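# Place the long carton on the raised block

## Task

Set the long carton on top of the raised block so that no part of it sticks out past the block's edges. Leave the short carton where and how it was. The carton must stay there on its own, not because the tool is holding it. At the end, switch off the suction and move the tool away.

## Robot and tools

ROBOT. There is one arm, a six-joint Doosan M1013. It carries a vacuum tool with four suction cups on two air channels. The reported hand point, end_effector_position, is the cup point: the centre of the four cup rims when nothing touches them. The cups point along the cup point's own +z axis. In the cup point's frame the cups sit at x = -35 and +35 mm, with y = -70 mm for channel a and y = +70 mm for channel b. The tool reaches 148 mm to either side along that y axis. Each cup is 36 mm across.

FRAME. Everything is in the scene frame, in metres. The origin is on the table surface right under the arm's base. +z is up, and +y is to the left when facing along +x. The arm's base may sit slightly tilted. At long reach the printed position can be a little off the true one. Orientations are quaternions written w first: qw, qx, qy, qz.

ROW FORMAT. Every command row has 9 numbers: x, y, z, qw, qx, qy, qz, suction_a, suction_b. The first seven are an absolute target pose for the cup point in the scene frame, not an offset. The last two are the vacuum levels of channels a and b, each from -1 to 1. A value of 1 means full vacuum, a fraction asks for that share of it, and 0.01 or less switches the channel off. A channel keeps its last setting until you change it. Put the wanted quaternion in every row, because the reported one drifts.

execute_actions. The argument actions is a list holding one item, or nothing. An empty list just reports the state. An item with rows (1 to 15 rows) and steps (up to 15, default 15) plays one row per 1/30 s step; if there are too few rows, the last one repeats. An item with only steps (up to 300) is a wait; it counts from the previous result, so your reply time is included. A target more than 0.6 m from the last reported position, along any axis of the cup point, gets the call refused and nothing is sent. The optional pictures flag turns the images on or off.

move. The argument target is one 9-number row as above. The cup point follows a straight line to it at the optional speed, given in m/s from 0.002 to 0.5 (default 0.25), with turning capped at twice that value in rad/s. A path runs between 0.5 and 10 s; longer ones stop short. The suction values are applied at the start. The path does not slow for obstacles, and the real hand can lag, stray or overshoot the speed, above all with the arm nearly stretched. The result adds a move: line saying how it ended (done, off_target, moving, held, fault), which limits acted (paced means the pose was clipped, held means a check blocked steps), and the distance left to the target.

wait. Argument seconds, 0 to 10. Nothing new is sent; the arm only finishes heading for its last clipped pose.

zoom_image. Arguments camera (cam_head_left, cam_head_right or cam_wrist) and region [x0, y0, x1, y1] in that camera's pixels, origin at the top-left, at most 504 by 504. It gives a sharper crop of the latest picture.

read_manual. Gives only licence texts; section "licences". It does not move anything.

finished_scene. Argument scene: the number of the scene you are ending. It cannot be undone, and its result reports whether the goal was met. Do not reply without a tool call.

MOTION LIMITS. On each control step the commanded pose is trimmed to no more than 70 mm and 16 degrees from where the cup point is measured. So a far target needs several actions. After an action the arm continues only to the last trimmed pose. Read the new pose and send the rest. The "Hand target" line shows where the controller is heading now. Position wins over orientation when both cannot be met. A "pose unreachable" line, or HELD on a step, means the clearance check altered or blocked the command. The mounting block under the base counts as part of the arm.

RESULTS. The state line gives cup point position, quaternion and velocities. suction_measured_a and suction_measured_b show the vacuum each channel reached. part_present_a and part_present_b switch to 1 at a reading of 0.54 and back to 0 below 0.49. Joint torques and a Flange force line (which includes any held weight and has noise) are also reported. A MOTOR HOT line warns of overheating. Holding loads for long, including while you think, warms the motors, and at the limit the brakes lock.

GRIPPING. Turn a channel on and press both of its cups fully onto a smooth flat face of the carton. Gaps, seams, holes or a carton edge under a rim leak air. If one cup of an active channel touches nothing, the shared pump loses vacuum on the other channel too. A sealed surface settles up to 0.17 below the commanded level (0.27 with both on). Under vacuum the cups shorten, so the load rides up to about 12 mm nearer the tool. Vacuum can even lift a resting object. To release, first set the carton down on its support, then switch both channels off, then lift at least 15 mm. A cup sealed on the table pins the tool; switch that channel off.

SAFETY. The arm is stiff. Aim only just to the contact, not past it, and approach slowly. A joint torque at its load limit (waist 295, shoulder 295, elbow 139, wrist joints 39.1 N m), or an outside force of 144 N, causes a fault stop of 10 s that cancels the rest of the call. Avoid dropping, slamming or dragging the cartons, and never push anything off the table. Disturbances may briefly nudge loose objects, so check the final state in the images.

TIMING.

Each tool is called in YAML: its name, and indented under it one key for each argument.

## Session

execute_actions:
  actions: []

Scene clock: 0.00 s of 5300.00 s.
end_effector_position=(+0.6456, +0.0146, +0.4696) suction_measured_a=0.00 part_present_a=0 suction_measured_b=0.00 part_present_b=0 end_effector_quat_wxyz=(+0.006, +0.701, +0.714, +0.002) end_effector_velocity=(+0.001, -0.000, -0.002) end_effector_angular_velocity=(-0.001, +0.002, +0.000)
Joint positions: [-0.053  0.151  1.528 -0.001  1.462  1.519]
Joint velocities: [ 0.     0.002  0.001 -0.002 -0.001  0.   ]
Joint torques (N m, as the joint torque sensors report them, + toward a larger angle): no reading
Flange force (N, the push that the arm receives, along the end effector's own x y z axes): no reading
Hand target: +0.646, +0.015, +0.470; +0.006, +0.701, +0.714, +0.002

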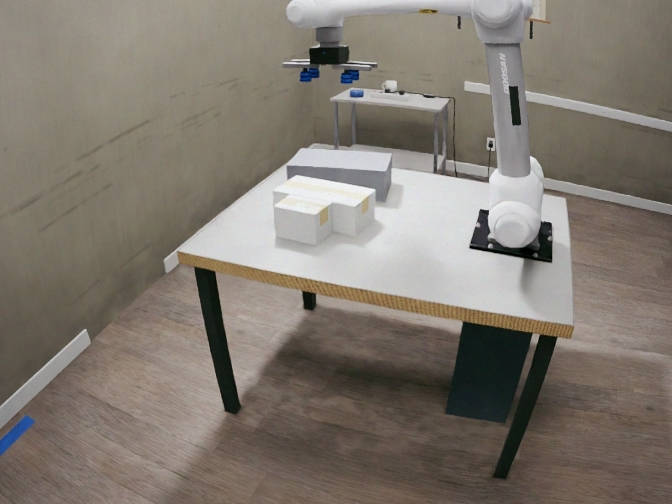

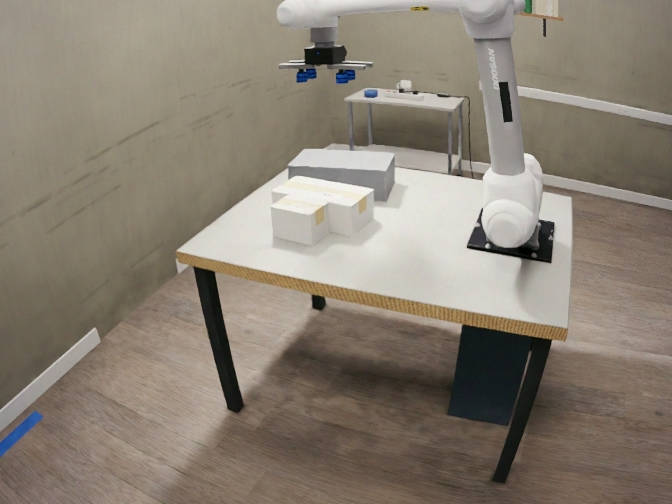

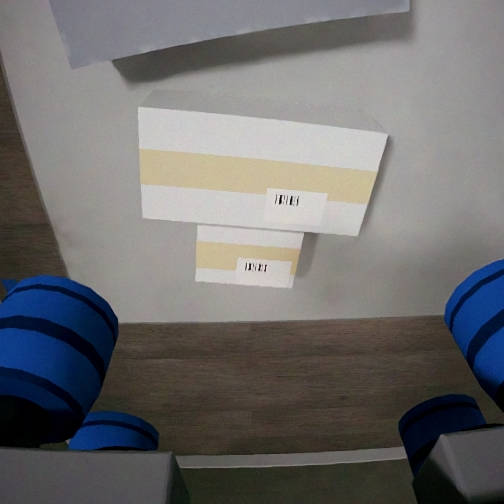

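zoom_image:
  camera: "cam_head_left"
  region: [250, 130, 420, 260]

zoom_image:
  camera: "cam_wrist"
  region: [40, 0, 440, 300]

Region (250, 130, 420, 260) of cam_head_left's 672x504 image, scaled by 2.965, with more detail than that image has; it fills the top 385 rows of this view, and the rest is white.

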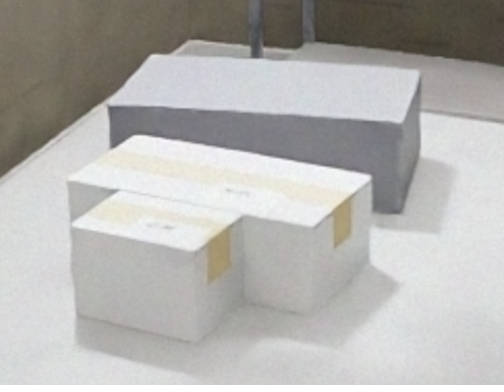

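Region (40, 0, 440, 300) of cam_wrist's 504x504 image, scaled by 1.260, with more detail than that image has; it fills the top 378 rows of this view, and the rest is white.

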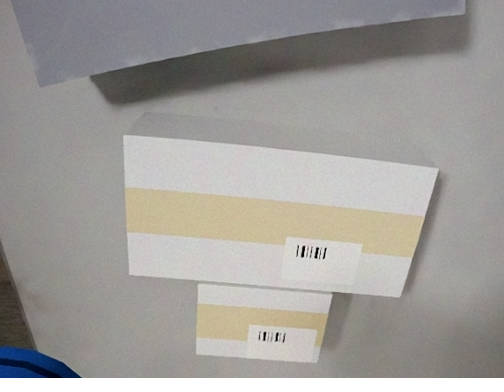

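move:
  target: [0.65, -0.22, 0.47, 0, 0.7071, 0.7071, 0, 0, 0]
  speed: 0.3

Scene clock: 4.23 s of 5300.00 s.
end_effector_position=(+0.6500, -0.2200, +0.4700) suction_measured_a=0.00 part_present_a=0 suction_measured_b=0.00 part_present_b=0 end_effector_quat_wxyz=(+0.000, +0.707, +0.707, -0.000) end_effector_velocity=(-0.000, -0.001, -0.001) end_effector_angular_velocity=(+0.000, +0.001, -0.001)
Joint positions: [-0.396  0.222  1.443  0.     1.488  1.194]
Joint velocities: [-0.001  0.001  0.001  0.    -0.    -0.   ]
Joint torques (N m, as the joint torque sensors report them, + toward a larger angle): [ -1.46 -66.78 -45.71   4.23  -0.11   0.13]
Flange force (N, the push that the arm receives, along the end effector's own x y z axes): [2.0 -1.7 0.2]
Hand target: +0.650, -0.220, +0.470; -0.000, +0.707, +0.707, -0.000
Off the commanded pose: 0.000 m, 0 deg.
After step 90, 0.03 s passed at rest.
move: done
camera_calibration (this result's frames):
cam_wrist: T_world_to_cam=[[-0.998584, 0.0135343, 0.0514537, 0.634598], [0.0409818, 0.812399, 0.58166, -0.0754542], [-0.0339286, 0.582945, -0.811803, 0.671506], [0, 0, 0, 1]] pos_world=[0.659574, -0.338741, 0.556367]

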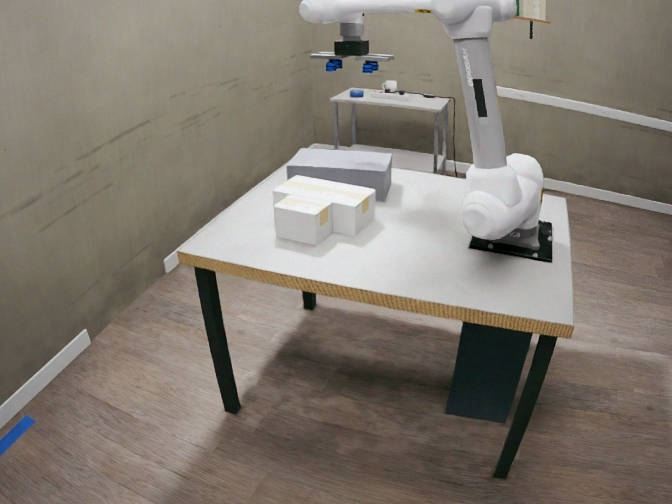

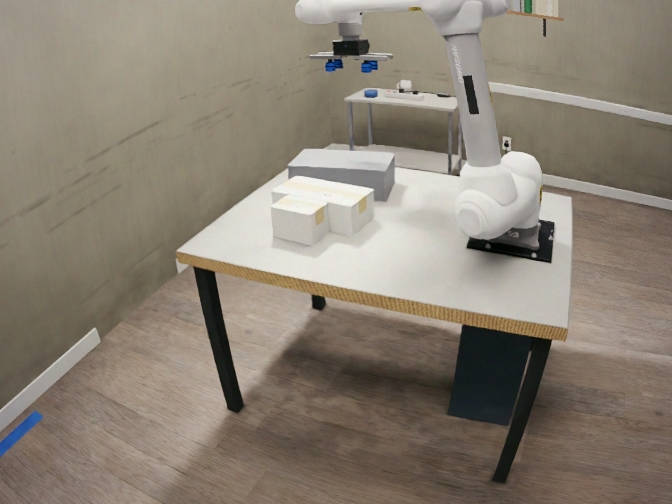

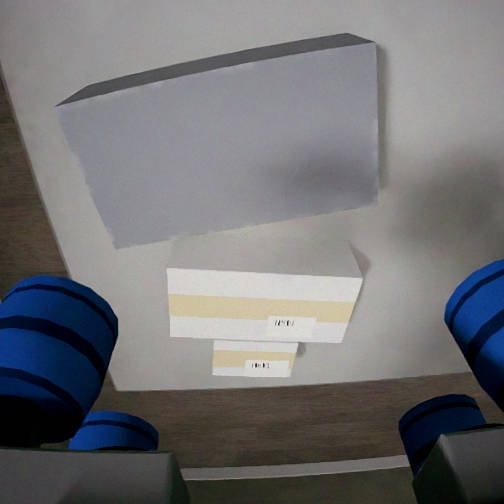

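zoom_image:
  camera: "cam_wrist"
  region: [40, 20, 400, 380]

Region (40, 20, 400, 380) of cam_wrist's 504x504 image, scaled by 1.400, with more detail than that image has.

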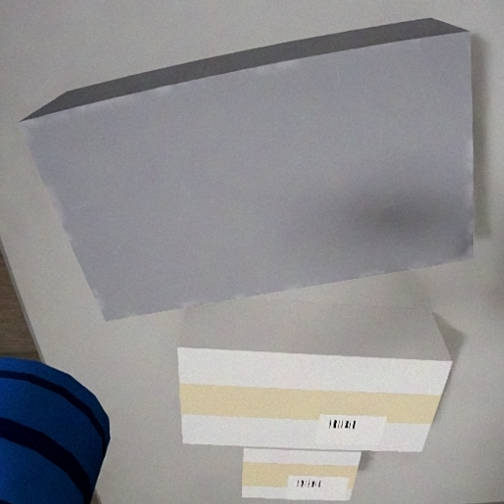

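move:
  target: [0.63, 0.099, 0.15, 0, 0.746, 0.666, 0, 0, 0]
  speed: 0.3

Scene clock: 8.73 s of 5300.00 s.
end_effector_position=(+0.6302, +0.0991, +0.1499) suction_measured_a=0.00 part_present_a=0 suction_measured_b=0.00 part_present_b=0 end_effector_quat_wxyz=(-0.000, +0.746, +0.666, +0.000) end_effector_velocity=(+0.001, -0.000, -0.001) end_effector_angular_velocity=(-0.002, -0.000, +0.001)
Joint positions: [0.079 0.337 1.912 0.008 0.9   1.776]
Joint velocities: [ 0.     0.001 -0.    -0.002 -0.001  0.   ]
Joint torques (N m, as the joint torque sensors report them, + toward a larger angle): [ -1.9  -67.7  -36.51   3.01   0.14   0.2 ]
Flange force (N, the push that the arm receives, along the end effector's own x y z axes): [0.1 -5.0 -2.2]
Hand target: +0.630, +0.099, +0.150; -0.000, +0.746, +0.666, +0.000
Off the commanded pose: 0.000 m, 0 deg.
move: done
camera_calibration (this result's frames):
cam_wrist: T_world_to_cam=[[-0.990764, 0.125769, 0.050681, 0.611105], [0.1316, 0.801803, 0.582918, -0.203852], [0.0326766, 0.584204, -0.810949, 0.182729], [0, 0, 0, 1]] pos_world=[0.626317, -0.0201598, 0.236041]

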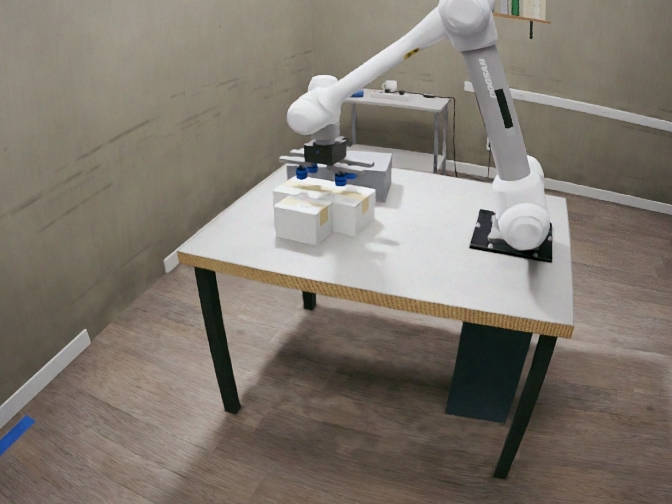

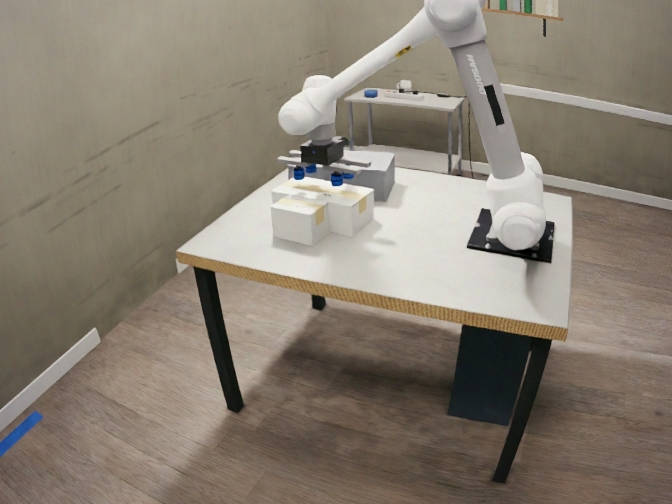

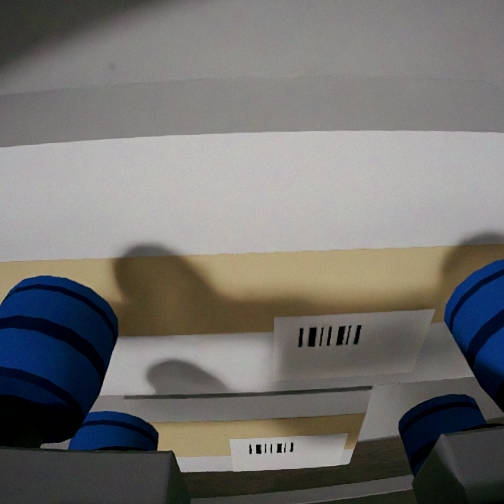

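move:
  target: [0.63, 0.099, 0.104, 0, 0.746, 0.666, 0, 1, 1]
  speed: 0.04

Scene clock: 10.77 s of 5300.00 s.
end_effector_position=(+0.6299, +0.0990, +0.1039) suction_measured_a=0.29 part_present_a=0 suction_measured_b=0.29 part_present_b=0 end_effector_quat_wxyz=(-0.000, +0.746, +0.666, -0.000) end_effector_velocity=(+0.001, +0.000, +0.001) end_effector_angular_velocity=(+0.000, -0.002, +0.000)
Joint positions: [0.079 0.389 1.943 0.008 0.819 1.777]
Joint velocities: [ 0.    -0.001 -0.001  0.     0.    -0.   ]
Joint torques (N m, as the joint torque sensors report them, + toward a larger angle): [ -2.51 -80.86 -40.01   2.73  -0.94   0.16]
Flange force (N, the push that the arm receives, along the end effector's own x y z axes): [1.9 -3.5 11.2]
Hand target: +0.630, +0.099, +0.104; -0.000, +0.746, +0.666, +0.000
Off the commanded pose: 0.000 m, 0 deg.
move: done
camera_calibration (this result's frames):
cam_wrist: T_world_to_cam=[[-0.990686, 0.126169, 0.0512202, 0.613014], [0.132271, 0.802298, 0.582085, -0.17735], [0.032347, 0.583438, -0.811513, 0.145817], [0, 0, 0, 1]] pos_world=[0.626045, -0.0201311, 0.190166]

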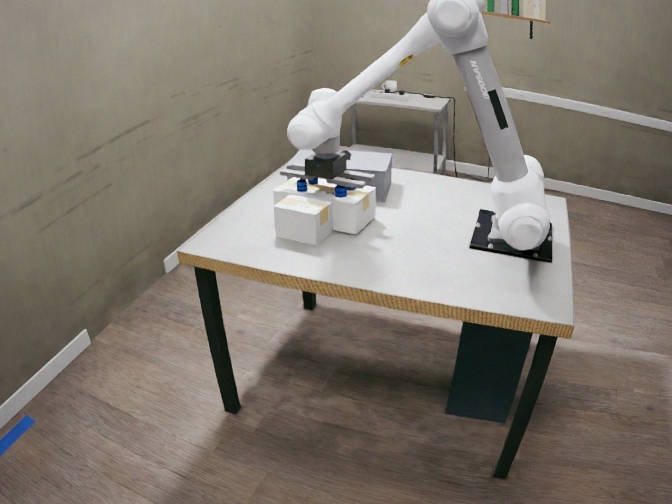

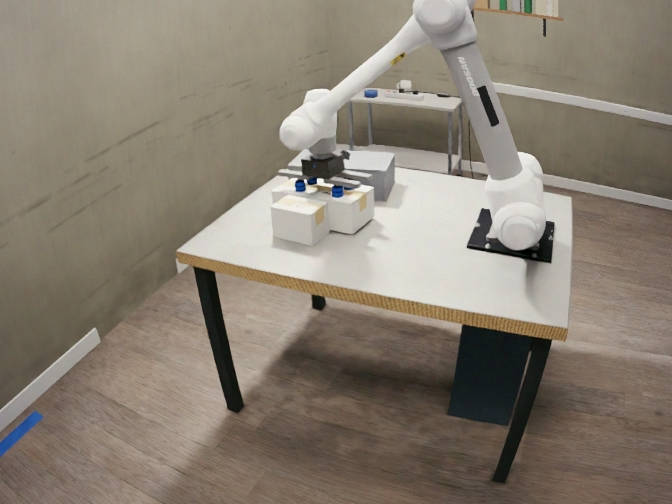

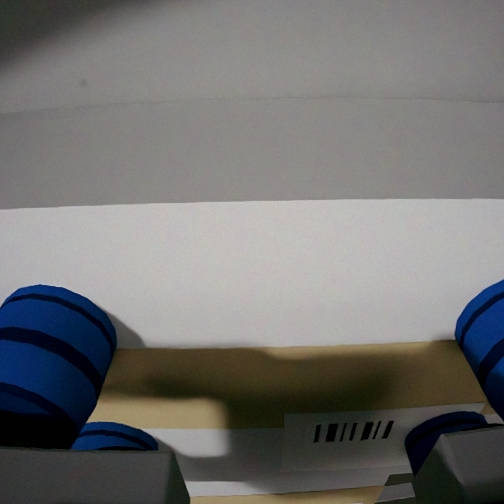

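execute_actions:
  actions:
    - {"steps": 20}
  pictures: false

Scene clock: 11.43 s of 5300.00 s.
end_effector_position=(+0.6300, +0.0990, +0.1039) suction_measured_a=0.89 part_present_a=1 suction_measured_b=0.89 part_present_b=1 end_effector_quat_wxyz=(-0.000, +0.746, +0.666, -0.000) end_effector_velocity=(+0.001, +0.000, +0.001) end_effector_angular_velocity=(+0.000, -0.005, +0.000)
Joint positions: [0.079 0.389 1.943 0.008 0.819 1.777]
Joint velocities: [ 0.    -0.001  0.    -0.    -0.004 -0.   ]
Joint torques (N m, as the joint torque sensors report them, + toward a larger angle): [ -2.01 -81.7  -40.67   2.75  -0.46   0.22]
Flange force (N, the push that the arm receives, along the end effector's own x y z axes): [0.6 -4.1 13.0]
Hand target: +0.630, +0.099, +0.104; -0.000, +0.746, +0.666, +0.000
Off the commanded pose: 0.000 m, 0 deg.
Steps of this call (steps 1 to 20: nothing new was sent). Readings (end_effector_position | what the end effector reports):
1: (+0.6299, +0.0990, +0.1039) | suction_measured_a=0.31 part_present_a=0 suction_measured_b=0.31 part_present_b=0
2: (+0.6299, +0.0990, +0.1039) | suction_measured_a=0.35 part_present_a=0 suction_measured_b=0.35 part_present_b=0
4: (+0.6299, +0.0990, +0.1039) | suction_measured_a=0.41 part_present_a=0 suction_measured_b=0.41 part_present_b=0
8: (+0.6300, +0.0990, +0.1039) | suction_measured_a=0.59 part_present_a=1 suction_measured_b=0.59 part_present_b=1
20: the state above

move:
  target: [0.63, 0.092, 0.27, 0, 0.746, 0.666, 0, 1, 1]
  speed: 0.15

move:
  target: [0.669, -0.169, 0.265, 0, 0.648, 0.7615, 0, 1, 1]
  speed: 0.2

Scene clock: 13.33 s of 5300.00 s.
end_effector_position=(+0.6298, +0.0919, +0.2700) suction_measured_a=0.96 part_present_a=1 suction_measured_b=0.96 part_present_b=1 end_effector_quat_wxyz=(+0.000, +0.746, +0.666, -0.000) end_effector_velocity=(-0.000, -0.000, +0.001) end_effector_angular_velocity=(+0.001, -0.002, -0.001)
Joint positions: [0.067 0.228 1.806 0.006 1.117 1.768]
Joint velocities: [-0.001 -0.002  0.     0.001 -0.     0.   ]
Joint torques (N m, as the joint torque sensors report them, + toward a larger angle): [ -3.33 -72.96 -50.82   3.77  -0.66   0.26]
Flange force (N, the push that the arm receives, along the end effector's own x y z axes): [2.3 -6.5 14.4]
Hand target: +0.630, +0.092, +0.270; +0.000, +0.746, +0.666, -0.000
Off the commanded pose: 0.000 m, 0 deg.
move: done
camera_calibration (this result's frames):
cam_wrist: T_world_to_cam=[[-0.990652, 0.126511, 0.0510171, 0.60529], [0.132438, 0.802408, 0.581895, -0.268391], [0.0326794, 0.583213, -0.811662, 0.284591], [0, 0, 0, 1]] pos_world=[0.625877, -0.0271939, 0.356286]

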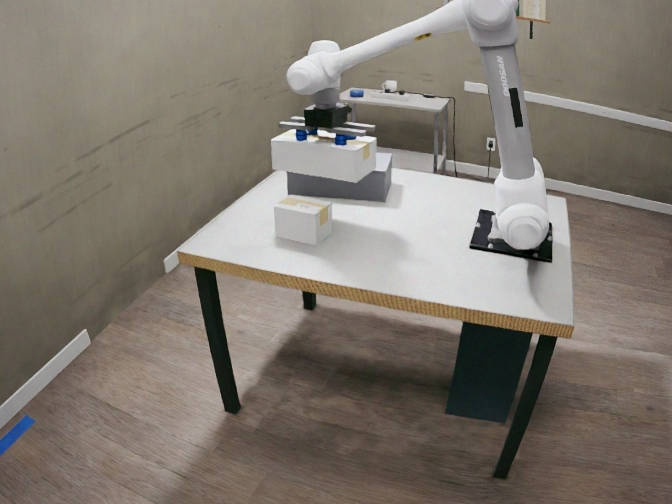

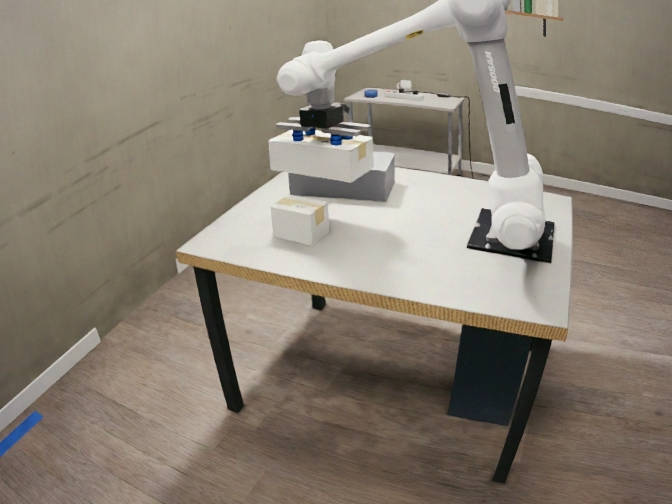

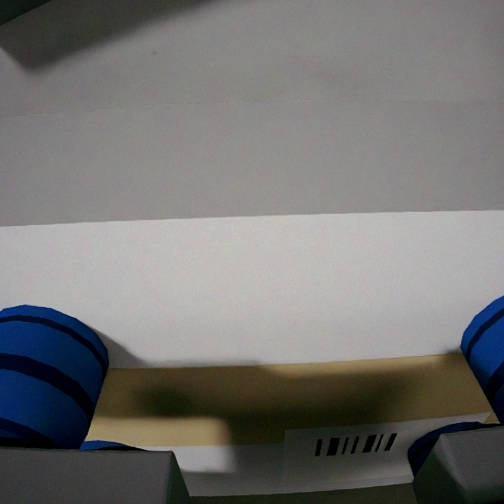

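Scene clock: 14.97 s of 5300.00 s.
end_effector_position=(+0.6690, -0.1690, +0.2650) suction_measured_a=0.96 part_present_a=1 suction_measured_b=0.96 part_present_b=1 end_effector_quat_wxyz=(+0.000, +0.648, +0.762, -0.000) end_effector_velocity=(+0.000, -0.000, -0.001) end_effector_angular_velocity=(+0.003, +0.000, -0.002)
Joint positions: [-0.318  0.313  1.707  0.001  1.133  1.111]
Joint velocities: [-0.001  0.002 -0.001  0.003 -0.    -0.   ]
Joint torques (N m, as the joint torque sensors report them, + toward a larger angle): [ -1.12 -81.29 -49.95   3.97  -0.61   0.31]
Flange force (N, the push that the arm receives, along the end effector's own x y z axes): [2.3 -4.2 13.4]
Hand target: +0.669, -0.169, +0.265; +0.000, +0.648, +0.762, -0.000
Off the commanded pose: 0.000 m, 0 deg.
move: done
camera_calibration (this result's frames):
cam_wrist: T_world_to_cam=[[-0.987869, -0.146482, 0.0515478, 0.629177], [-0.089538, 0.808517, 0.581621, 0.0882995], [-0.126874, 0.569951, -0.811825, 0.536036], [0, 0, 0, 1]] pos_world=[0.69746, -0.284743, 0.351378]

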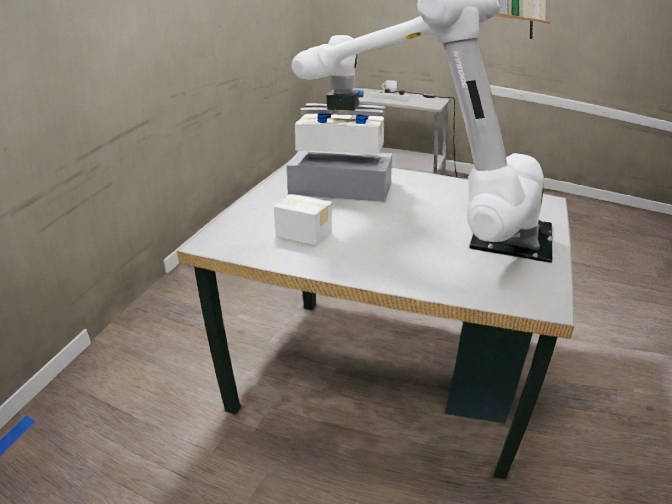

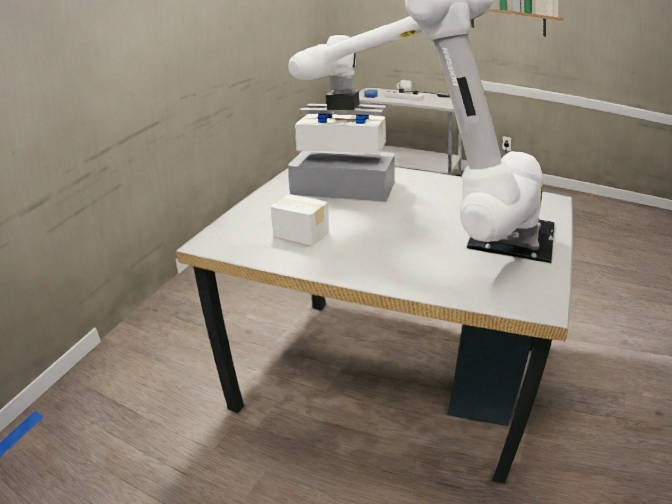

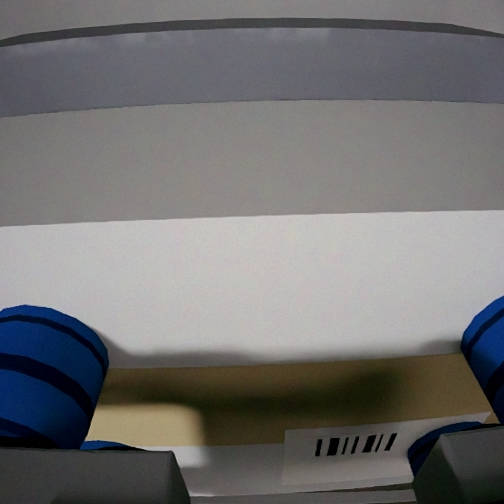

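move:
  target: [0.669, -0.169, 0.224, 0, 0.648, 0.7615, 0, 1, 1]
  speed: 0.04

zoom_image:
  camera: "cam_head_left"
  region: [270, 100, 410, 210]

Scene clock: 16.93 s of 5300.00 s.
end_effector_position=(+0.6690, -0.1690, +0.2240) suction_measured_a=0.96 part_present_a=1 suction_measured_b=0.96 part_present_b=1 end_effector_quat_wxyz=(-0.000, +0.648, +0.762, +0.000) end_effector_velocity=(+0.000, -0.001, +0.001) end_effector_angular_velocity=(-0.002, -0.002, +0.000)
Joint positions: [-0.318  0.343  1.747  0.002  1.062  1.11 ]
Joint velocities: [-0.001 -0.001 -0.    -0.002 -0.001 -0.   ]
Joint torques (N m, as the joint torque sensors report them, + toward a larger angle): [ -1.22 -83.12 -48.65   3.83  -0.75   0.16]
Flange force (N, the push that the arm receives, along the end effector's own x y z axes): [2.9 -5.1 13.2]
Hand target: +0.669, -0.169, +0.224; -0.000, +0.648, +0.762, +0.000
Off the commanded pose: 0.000 m, 0 deg.
move: done
camera_calibration (this result's frames):
cam_wrist: T_world_to_cam=[[-0.987902, -0.146472, 0.0509459, 0.631536], [-0.0897945, 0.808114, 0.582142, 0.112127], [-0.126438, 0.570525, -0.811489, 0.502434], [0, 0, 0, 1]] pos_world=[0.697491, -0.28476, 0.310272]

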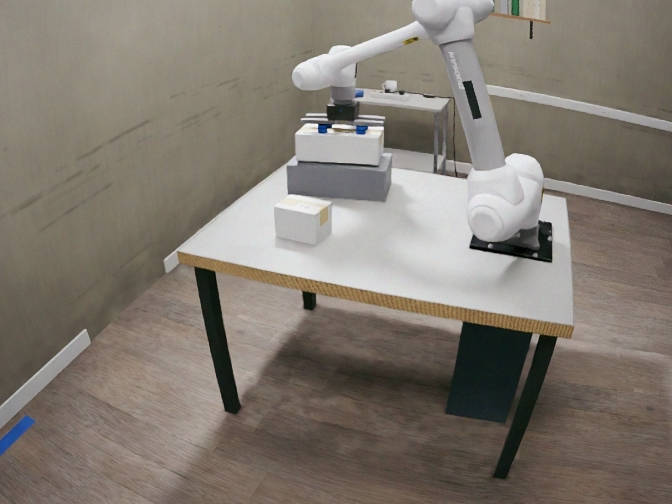

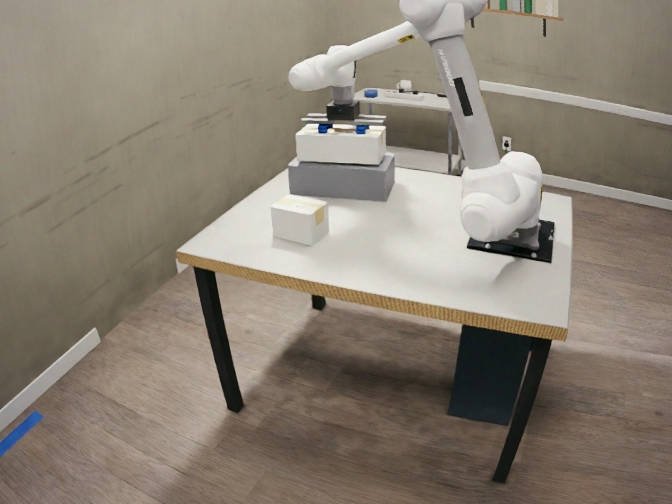

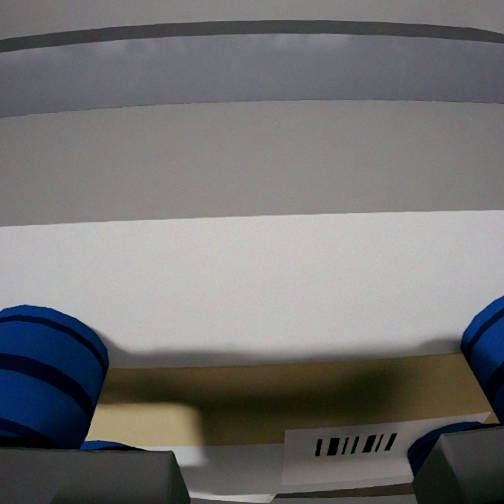

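Region (270, 100, 410, 210) of cam_head_left's 672x504 image, scaled by 3.600, with more detail than that image has; it fills the top 396 rows of this view, and the rest is white.

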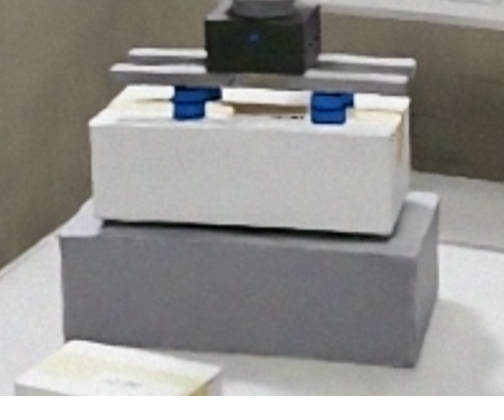

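Small gap; step down.

move:
  target: [0.669, -0.169, 0.219, 0, 0.648, 0.7615, 0, 1, 1]
  speed: 0.01

Scene clock: 17.97 s of 5300.00 s.
end_effector_position=(+0.6690, -0.1690, +0.2190) suction_measured_a=0.96 part_present_a=1 suction_measured_b=0.96 part_present_b=1 end_effector_quat_wxyz=(-0.000, +0.648, +0.762, +0.000) end_effector_velocity=(-0.000, +0.001, -0.000) end_effector_angular_velocity=(+0.001, -0.000, -0.000)
Joint positions: [-0.318  0.347  1.751  0.002  1.054  1.11 ]
Joint velocities: [ 0.    -0.001  0.001  0.002 -0.001 -0.   ]
Joint torques (N m, as the joint torque sensors report them, + toward a larger angle): [ -3.21 -82.93 -48.51   3.88  -0.71  -0.02]
Flange force (N, the push that the arm receives, along the end effector's own x y z axes): [6.4 -4.6 12.5]
Hand target: +0.669, -0.169, +0.219; -0.000, +0.648, +0.762, +0.000
Off the commanded pose: 0.000 m, 0 deg.
move: done
camera_calibration (this result's frames):
cam_wrist: T_world_to_cam=[[-0.987904, -0.146457, 0.0509517, 0.631763], [-0.08978, 0.808119, 0.582137, 0.115028], [-0.126433, 0.570521, -0.811493, 0.49837], [0, 0, 0, 1]] pos_world=[0.697459, -0.284761, 0.305272]

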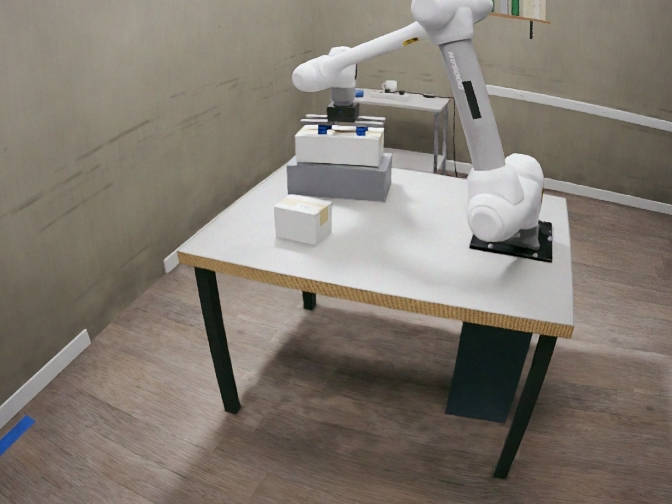

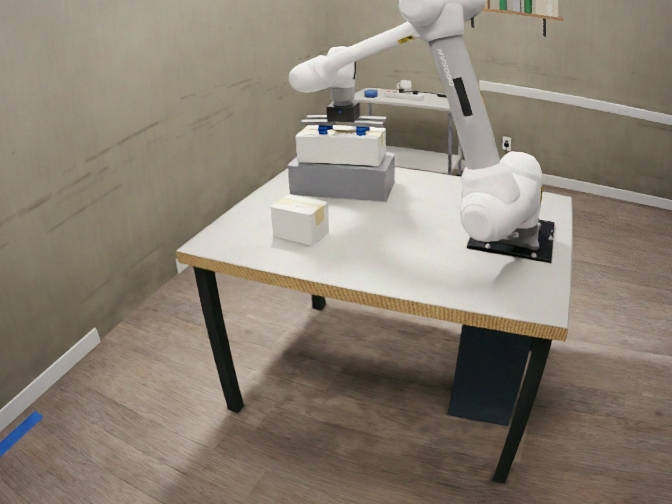

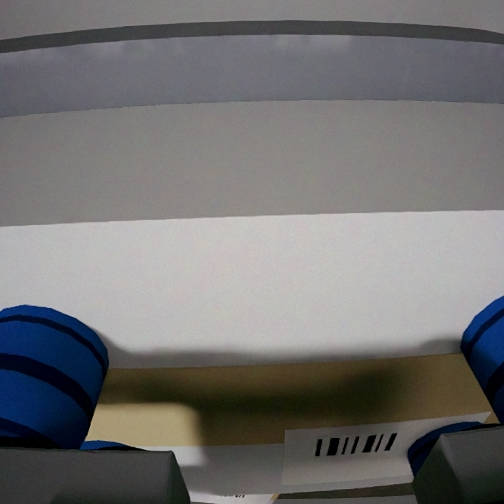

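move:
  target: [0.669, -0.169, 0.216, 0, 0.648, 0.7615, 0, 1, 1]
  speed: 0.008

zoom_image:
  camera: "cam_head_left"
  region: [270, 100, 410, 210]

Scene clock: 19.03 s of 5300.00 s.
end_effector_position=(+0.6690, -0.1690, +0.2160) suction_measured_a=0.96 part_present_a=1 suction_measured_b=0.96 part_present_b=1 end_effector_quat_wxyz=(-0.000, +0.648, +0.762, +0.000) end_effector_velocity=(+0.001, -0.001, +0.001) end_effector_angular_velocity=(-0.002, -0.003, -0.000)
Joint positions: [-0.318  0.35   1.754  0.002  1.048  1.111]
Joint velocities: [-0.001 -0.001 -0.002 -0.001 -0.001  0.   ]
Joint torques (N m, as the joint torque sensors report them, + toward a larger angle): [ -2.24 -82.25 -47.79   3.62  -0.49   0.19]
Flange force (N, the push that the arm receives, along the end effector's own x y z axes): [4.7 -5.3 11.4]
Hand target: +0.669, -0.169, +0.216; -0.000, +0.648, +0.762, +0.000
Off the commanded pose: 0.000 m, 0 deg.
move: done
camera_calibration (this result's frames):
cam_wrist: T_world_to_cam=[[-0.987914, -0.146391, 0.0509539, 0.631929], [-0.0897255, 0.808128, 0.582133, 0.116745], [-0.126397, 0.570525, -0.811495, 0.495915], [0, 0, 0, 1]] pos_world=[0.697448, -0.284768, 0.302273]

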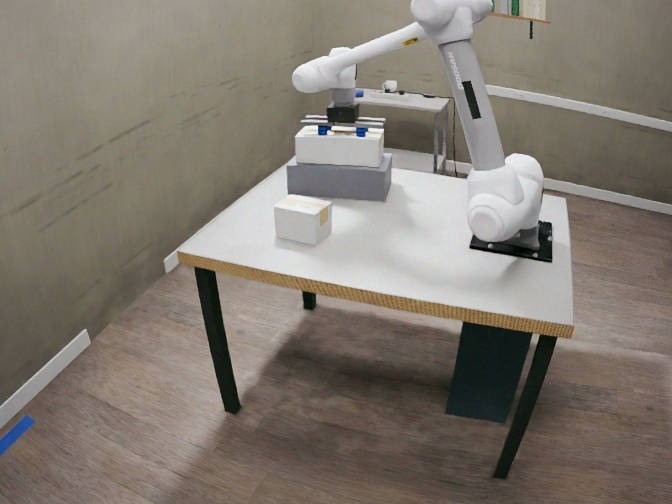

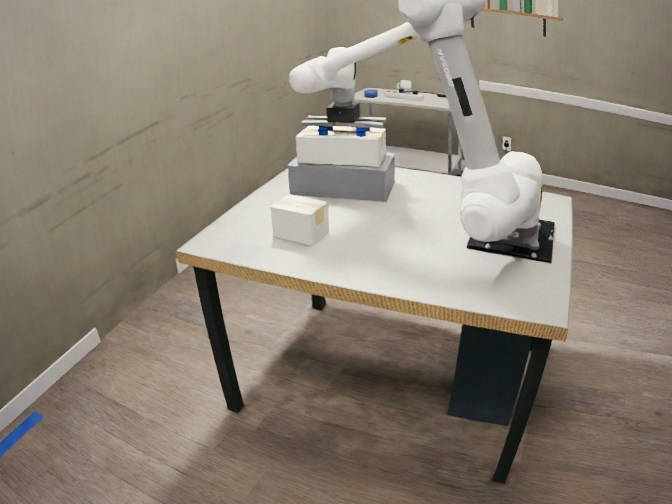

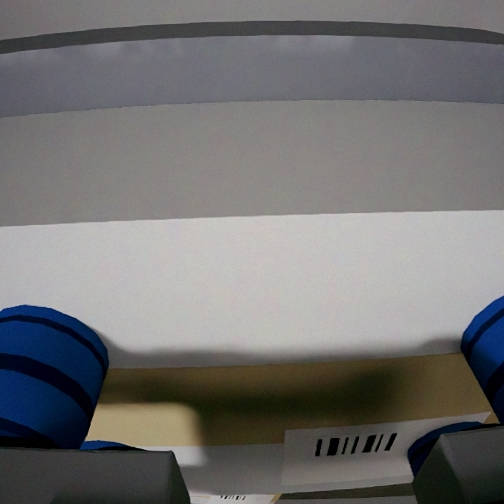

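Region (270, 100, 410, 210) of cam_head_left's 672x504 image, scaled by 3.600, with more detail than that image has; it fills the top 396 rows of this view, and the rest is white.

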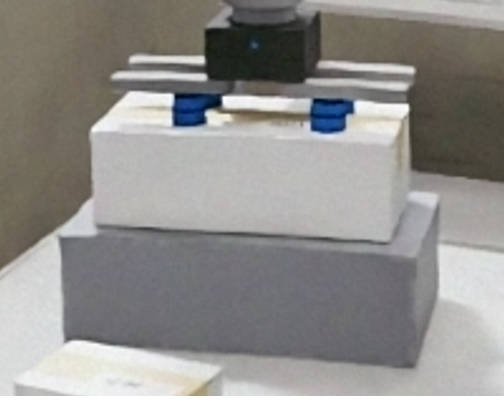

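Just about touching. One more millimetre and release.

execute_actions:
  actions:
    - {"rows": [[0.669, -0.169, 0.215, 0, 0.648, 0.7615, 0, 1, 1]], "steps": 10}
  pictures: false

execute_actions:
  actions:
    - {"rows": [[0.669, -0.169, 0.215, 0, 0.648, 0.7615, 0, 0, 0]], "steps": 15}
  pictures: false

Scene clock: 19.93 s of 5300.00 s.
end_effector_position=(+0.6690, -0.1690, +0.2150) suction_measured_a=0.96 part_present_a=1 suction_measured_b=0.96 part_present_b=1 end_effector_quat_wxyz=(-0.000, +0.648, +0.762, +0.000) end_effector_velocity=(-0.001, +0.000, -0.000) end_effector_angular_velocity=(+0.001, +0.000, -0.000)
Joint positions: [-0.318  0.351  1.755  0.002  1.047  1.111]
Joint velocities: [-0.    -0.001  0.001  0.001 -0.    -0.   ]
Joint torques (N m, as the joint torque sensors report them, + toward a larger angle): [ -2.39 -83.48 -47.72   3.69  -0.76   0.07]
Flange force (N, the push that the arm receives, along the end effector's own x y z axes): [4.4 -3.6 11.9]
Hand target: +0.669, -0.169, +0.215; -0.000, +0.648, +0.762, +0.000
Off the commanded pose: 0.000 m, 0 deg.
Steps of this call (steps 1 to 17: nothing new was sent; steps 18 to 27: all 10 steps of this action). Readings (end_effector_position | what the end effector reports):
18: (+0.6690, -0.1690, +0.2158) | suction_measured_a=0.96 part_present_a=1 suction_measured_b=0.96 part_present_b=1
19: (+0.6691, -0.1690, +0.2153) | suction_measured_a=0.96 part_present_a=1 suction_measured_b=0.96 part_present_b=1
21: (+0.6690, -0.1690, +0.2150) | suction_measured_a=0.96 part_present_a=1 suction_measured_b=0.96 part_present_b=1
25: (+0.6690, -0.1690, +0.2150) | suction_measured_a=0.96 part_present_a=1 suction_measured_b=0.96 part_present_b=1
27: the state above

Scene clock: 20.43 s of 5300.00 s.
end_effector_position=(+0.6691, -0.1690, +0.2152) suction_measured_a=0.00 part_present_a=0 suction_measured_b=0.00 part_present_b=0 end_effector_quat_wxyz=(+0.000, +0.648, +0.762, +0.000) end_effector_velocity=(-0.001, +0.000, -0.002) end_effector_angular_velocity=(+0.001, +0.004, +0.001)
Joint positions: [-0.318  0.35   1.755  0.002  1.047  1.111]
Joint velocities: [ 0.     0.001  0.002 -0.001  0.    -0.   ]
Joint torques (N m, as the joint torque sensors report them, + toward a larger angle): [ -2.69 -38.91 -19.61   3.33  -1.6   -0.17]
Flange force (N, the push that the arm receives, along the end effector's own x y z axes): [7.4 -8.1 -50.5]
Hand target: +0.669, -0.169, +0.215; -0.000, +0.648, +0.762, +0.000
Off the commanded pose: 0.000 m, 0 deg.
Steps of this call (steps 1 to 15: all 15 steps of this action). Readings (end_effector_position | what the end effector reports):
1: (+0.6690, -0.1690, +0.2150) | suction_measured_a=0.73 part_present_a=1 suction_measured_b=0.73 part_present_b=1
2: (+0.6690, -0.1690, +0.2150) | suction_measured_a=0.12 part_present_a=0 suction_measured_b=0.11 part_present_b=0
4: (+0.6693, -0.1691, +0.2154) | suction_measured_a=0.00 part_present_a=0 suction_measured_b=0.00 part_present_b=0
8: (+0.6693, -0.1691, +0.2154) | suction_measured_a=0.00 part_present_a=0 suction_measured_b=0.00 part_present_b=0
15: the state above

move:
  target: [0.669, -0.169, 0.36, 0, 0.648, 0.7615, 0, 0, 0]
  speed: 0.2

Scene clock: 21.77 s of 5300.00 s.
end_effector_position=(+0.6688, -0.1690, +0.3600) suction_measured_a=0.00 part_present_a=0 suction_measured_b=0.00 part_present_b=0 end_effector_quat_wxyz=(+0.000, +0.648, +0.762, -0.000) end_effector_velocity=(-0.001, +0.000, +0.001) end_effector_angular_velocity=(+0.001, +0.002, -0.000)
Joint positions: [-0.318  0.259  1.596  0.002  1.297  1.111]
Joint velocities: [-0.    -0.    -0.     0.     0.003  0.   ]
Joint torques (N m, as the joint torque sensors report them, + toward a larger angle): [ -1.47 -67.31 -43.69   3.91   0.14   0.24]
Flange force (N, the push that the arm receives, along the end effector's own x y z axes): [3.0 -4.2 -2.3]
Hand target: +0.669, -0.169, +0.360; +0.000, +0.648, +0.762, -0.000
Off the commanded pose: 0.000 m, 0 deg.
move: done
camera_calibration (this result's frames):
cam_wrist: T_world_to_cam=[[-0.987941, -0.14617, 0.0510583, 0.62442], [-0.0895033, 0.80824, 0.582011, 0.0327911], [-0.12634, 0.570422, -0.811577, 0.612708], [0, 0, 0, 1]] pos_world=[0.697234, -0.284734, 0.446293]

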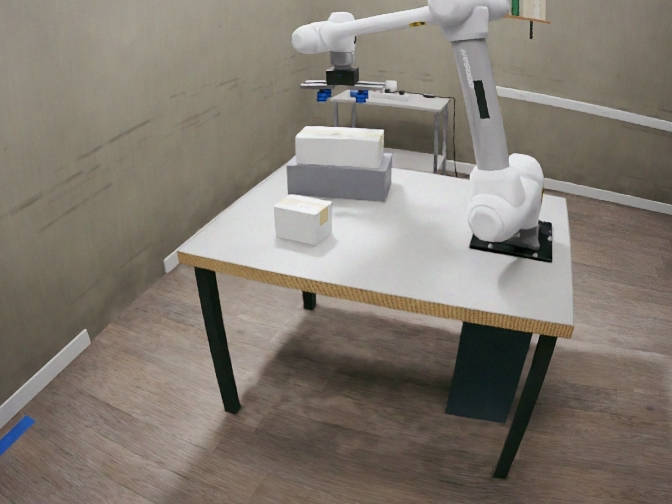

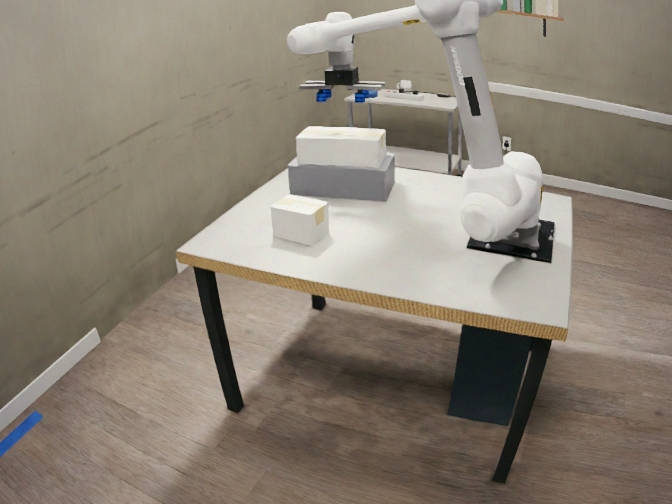

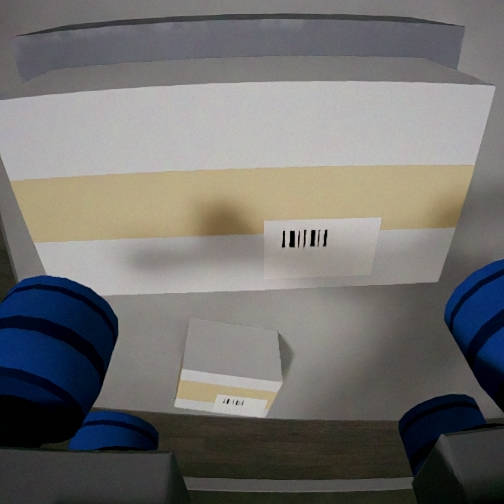

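finished_scene:
  scene: 1

The scene is finished: the task was done.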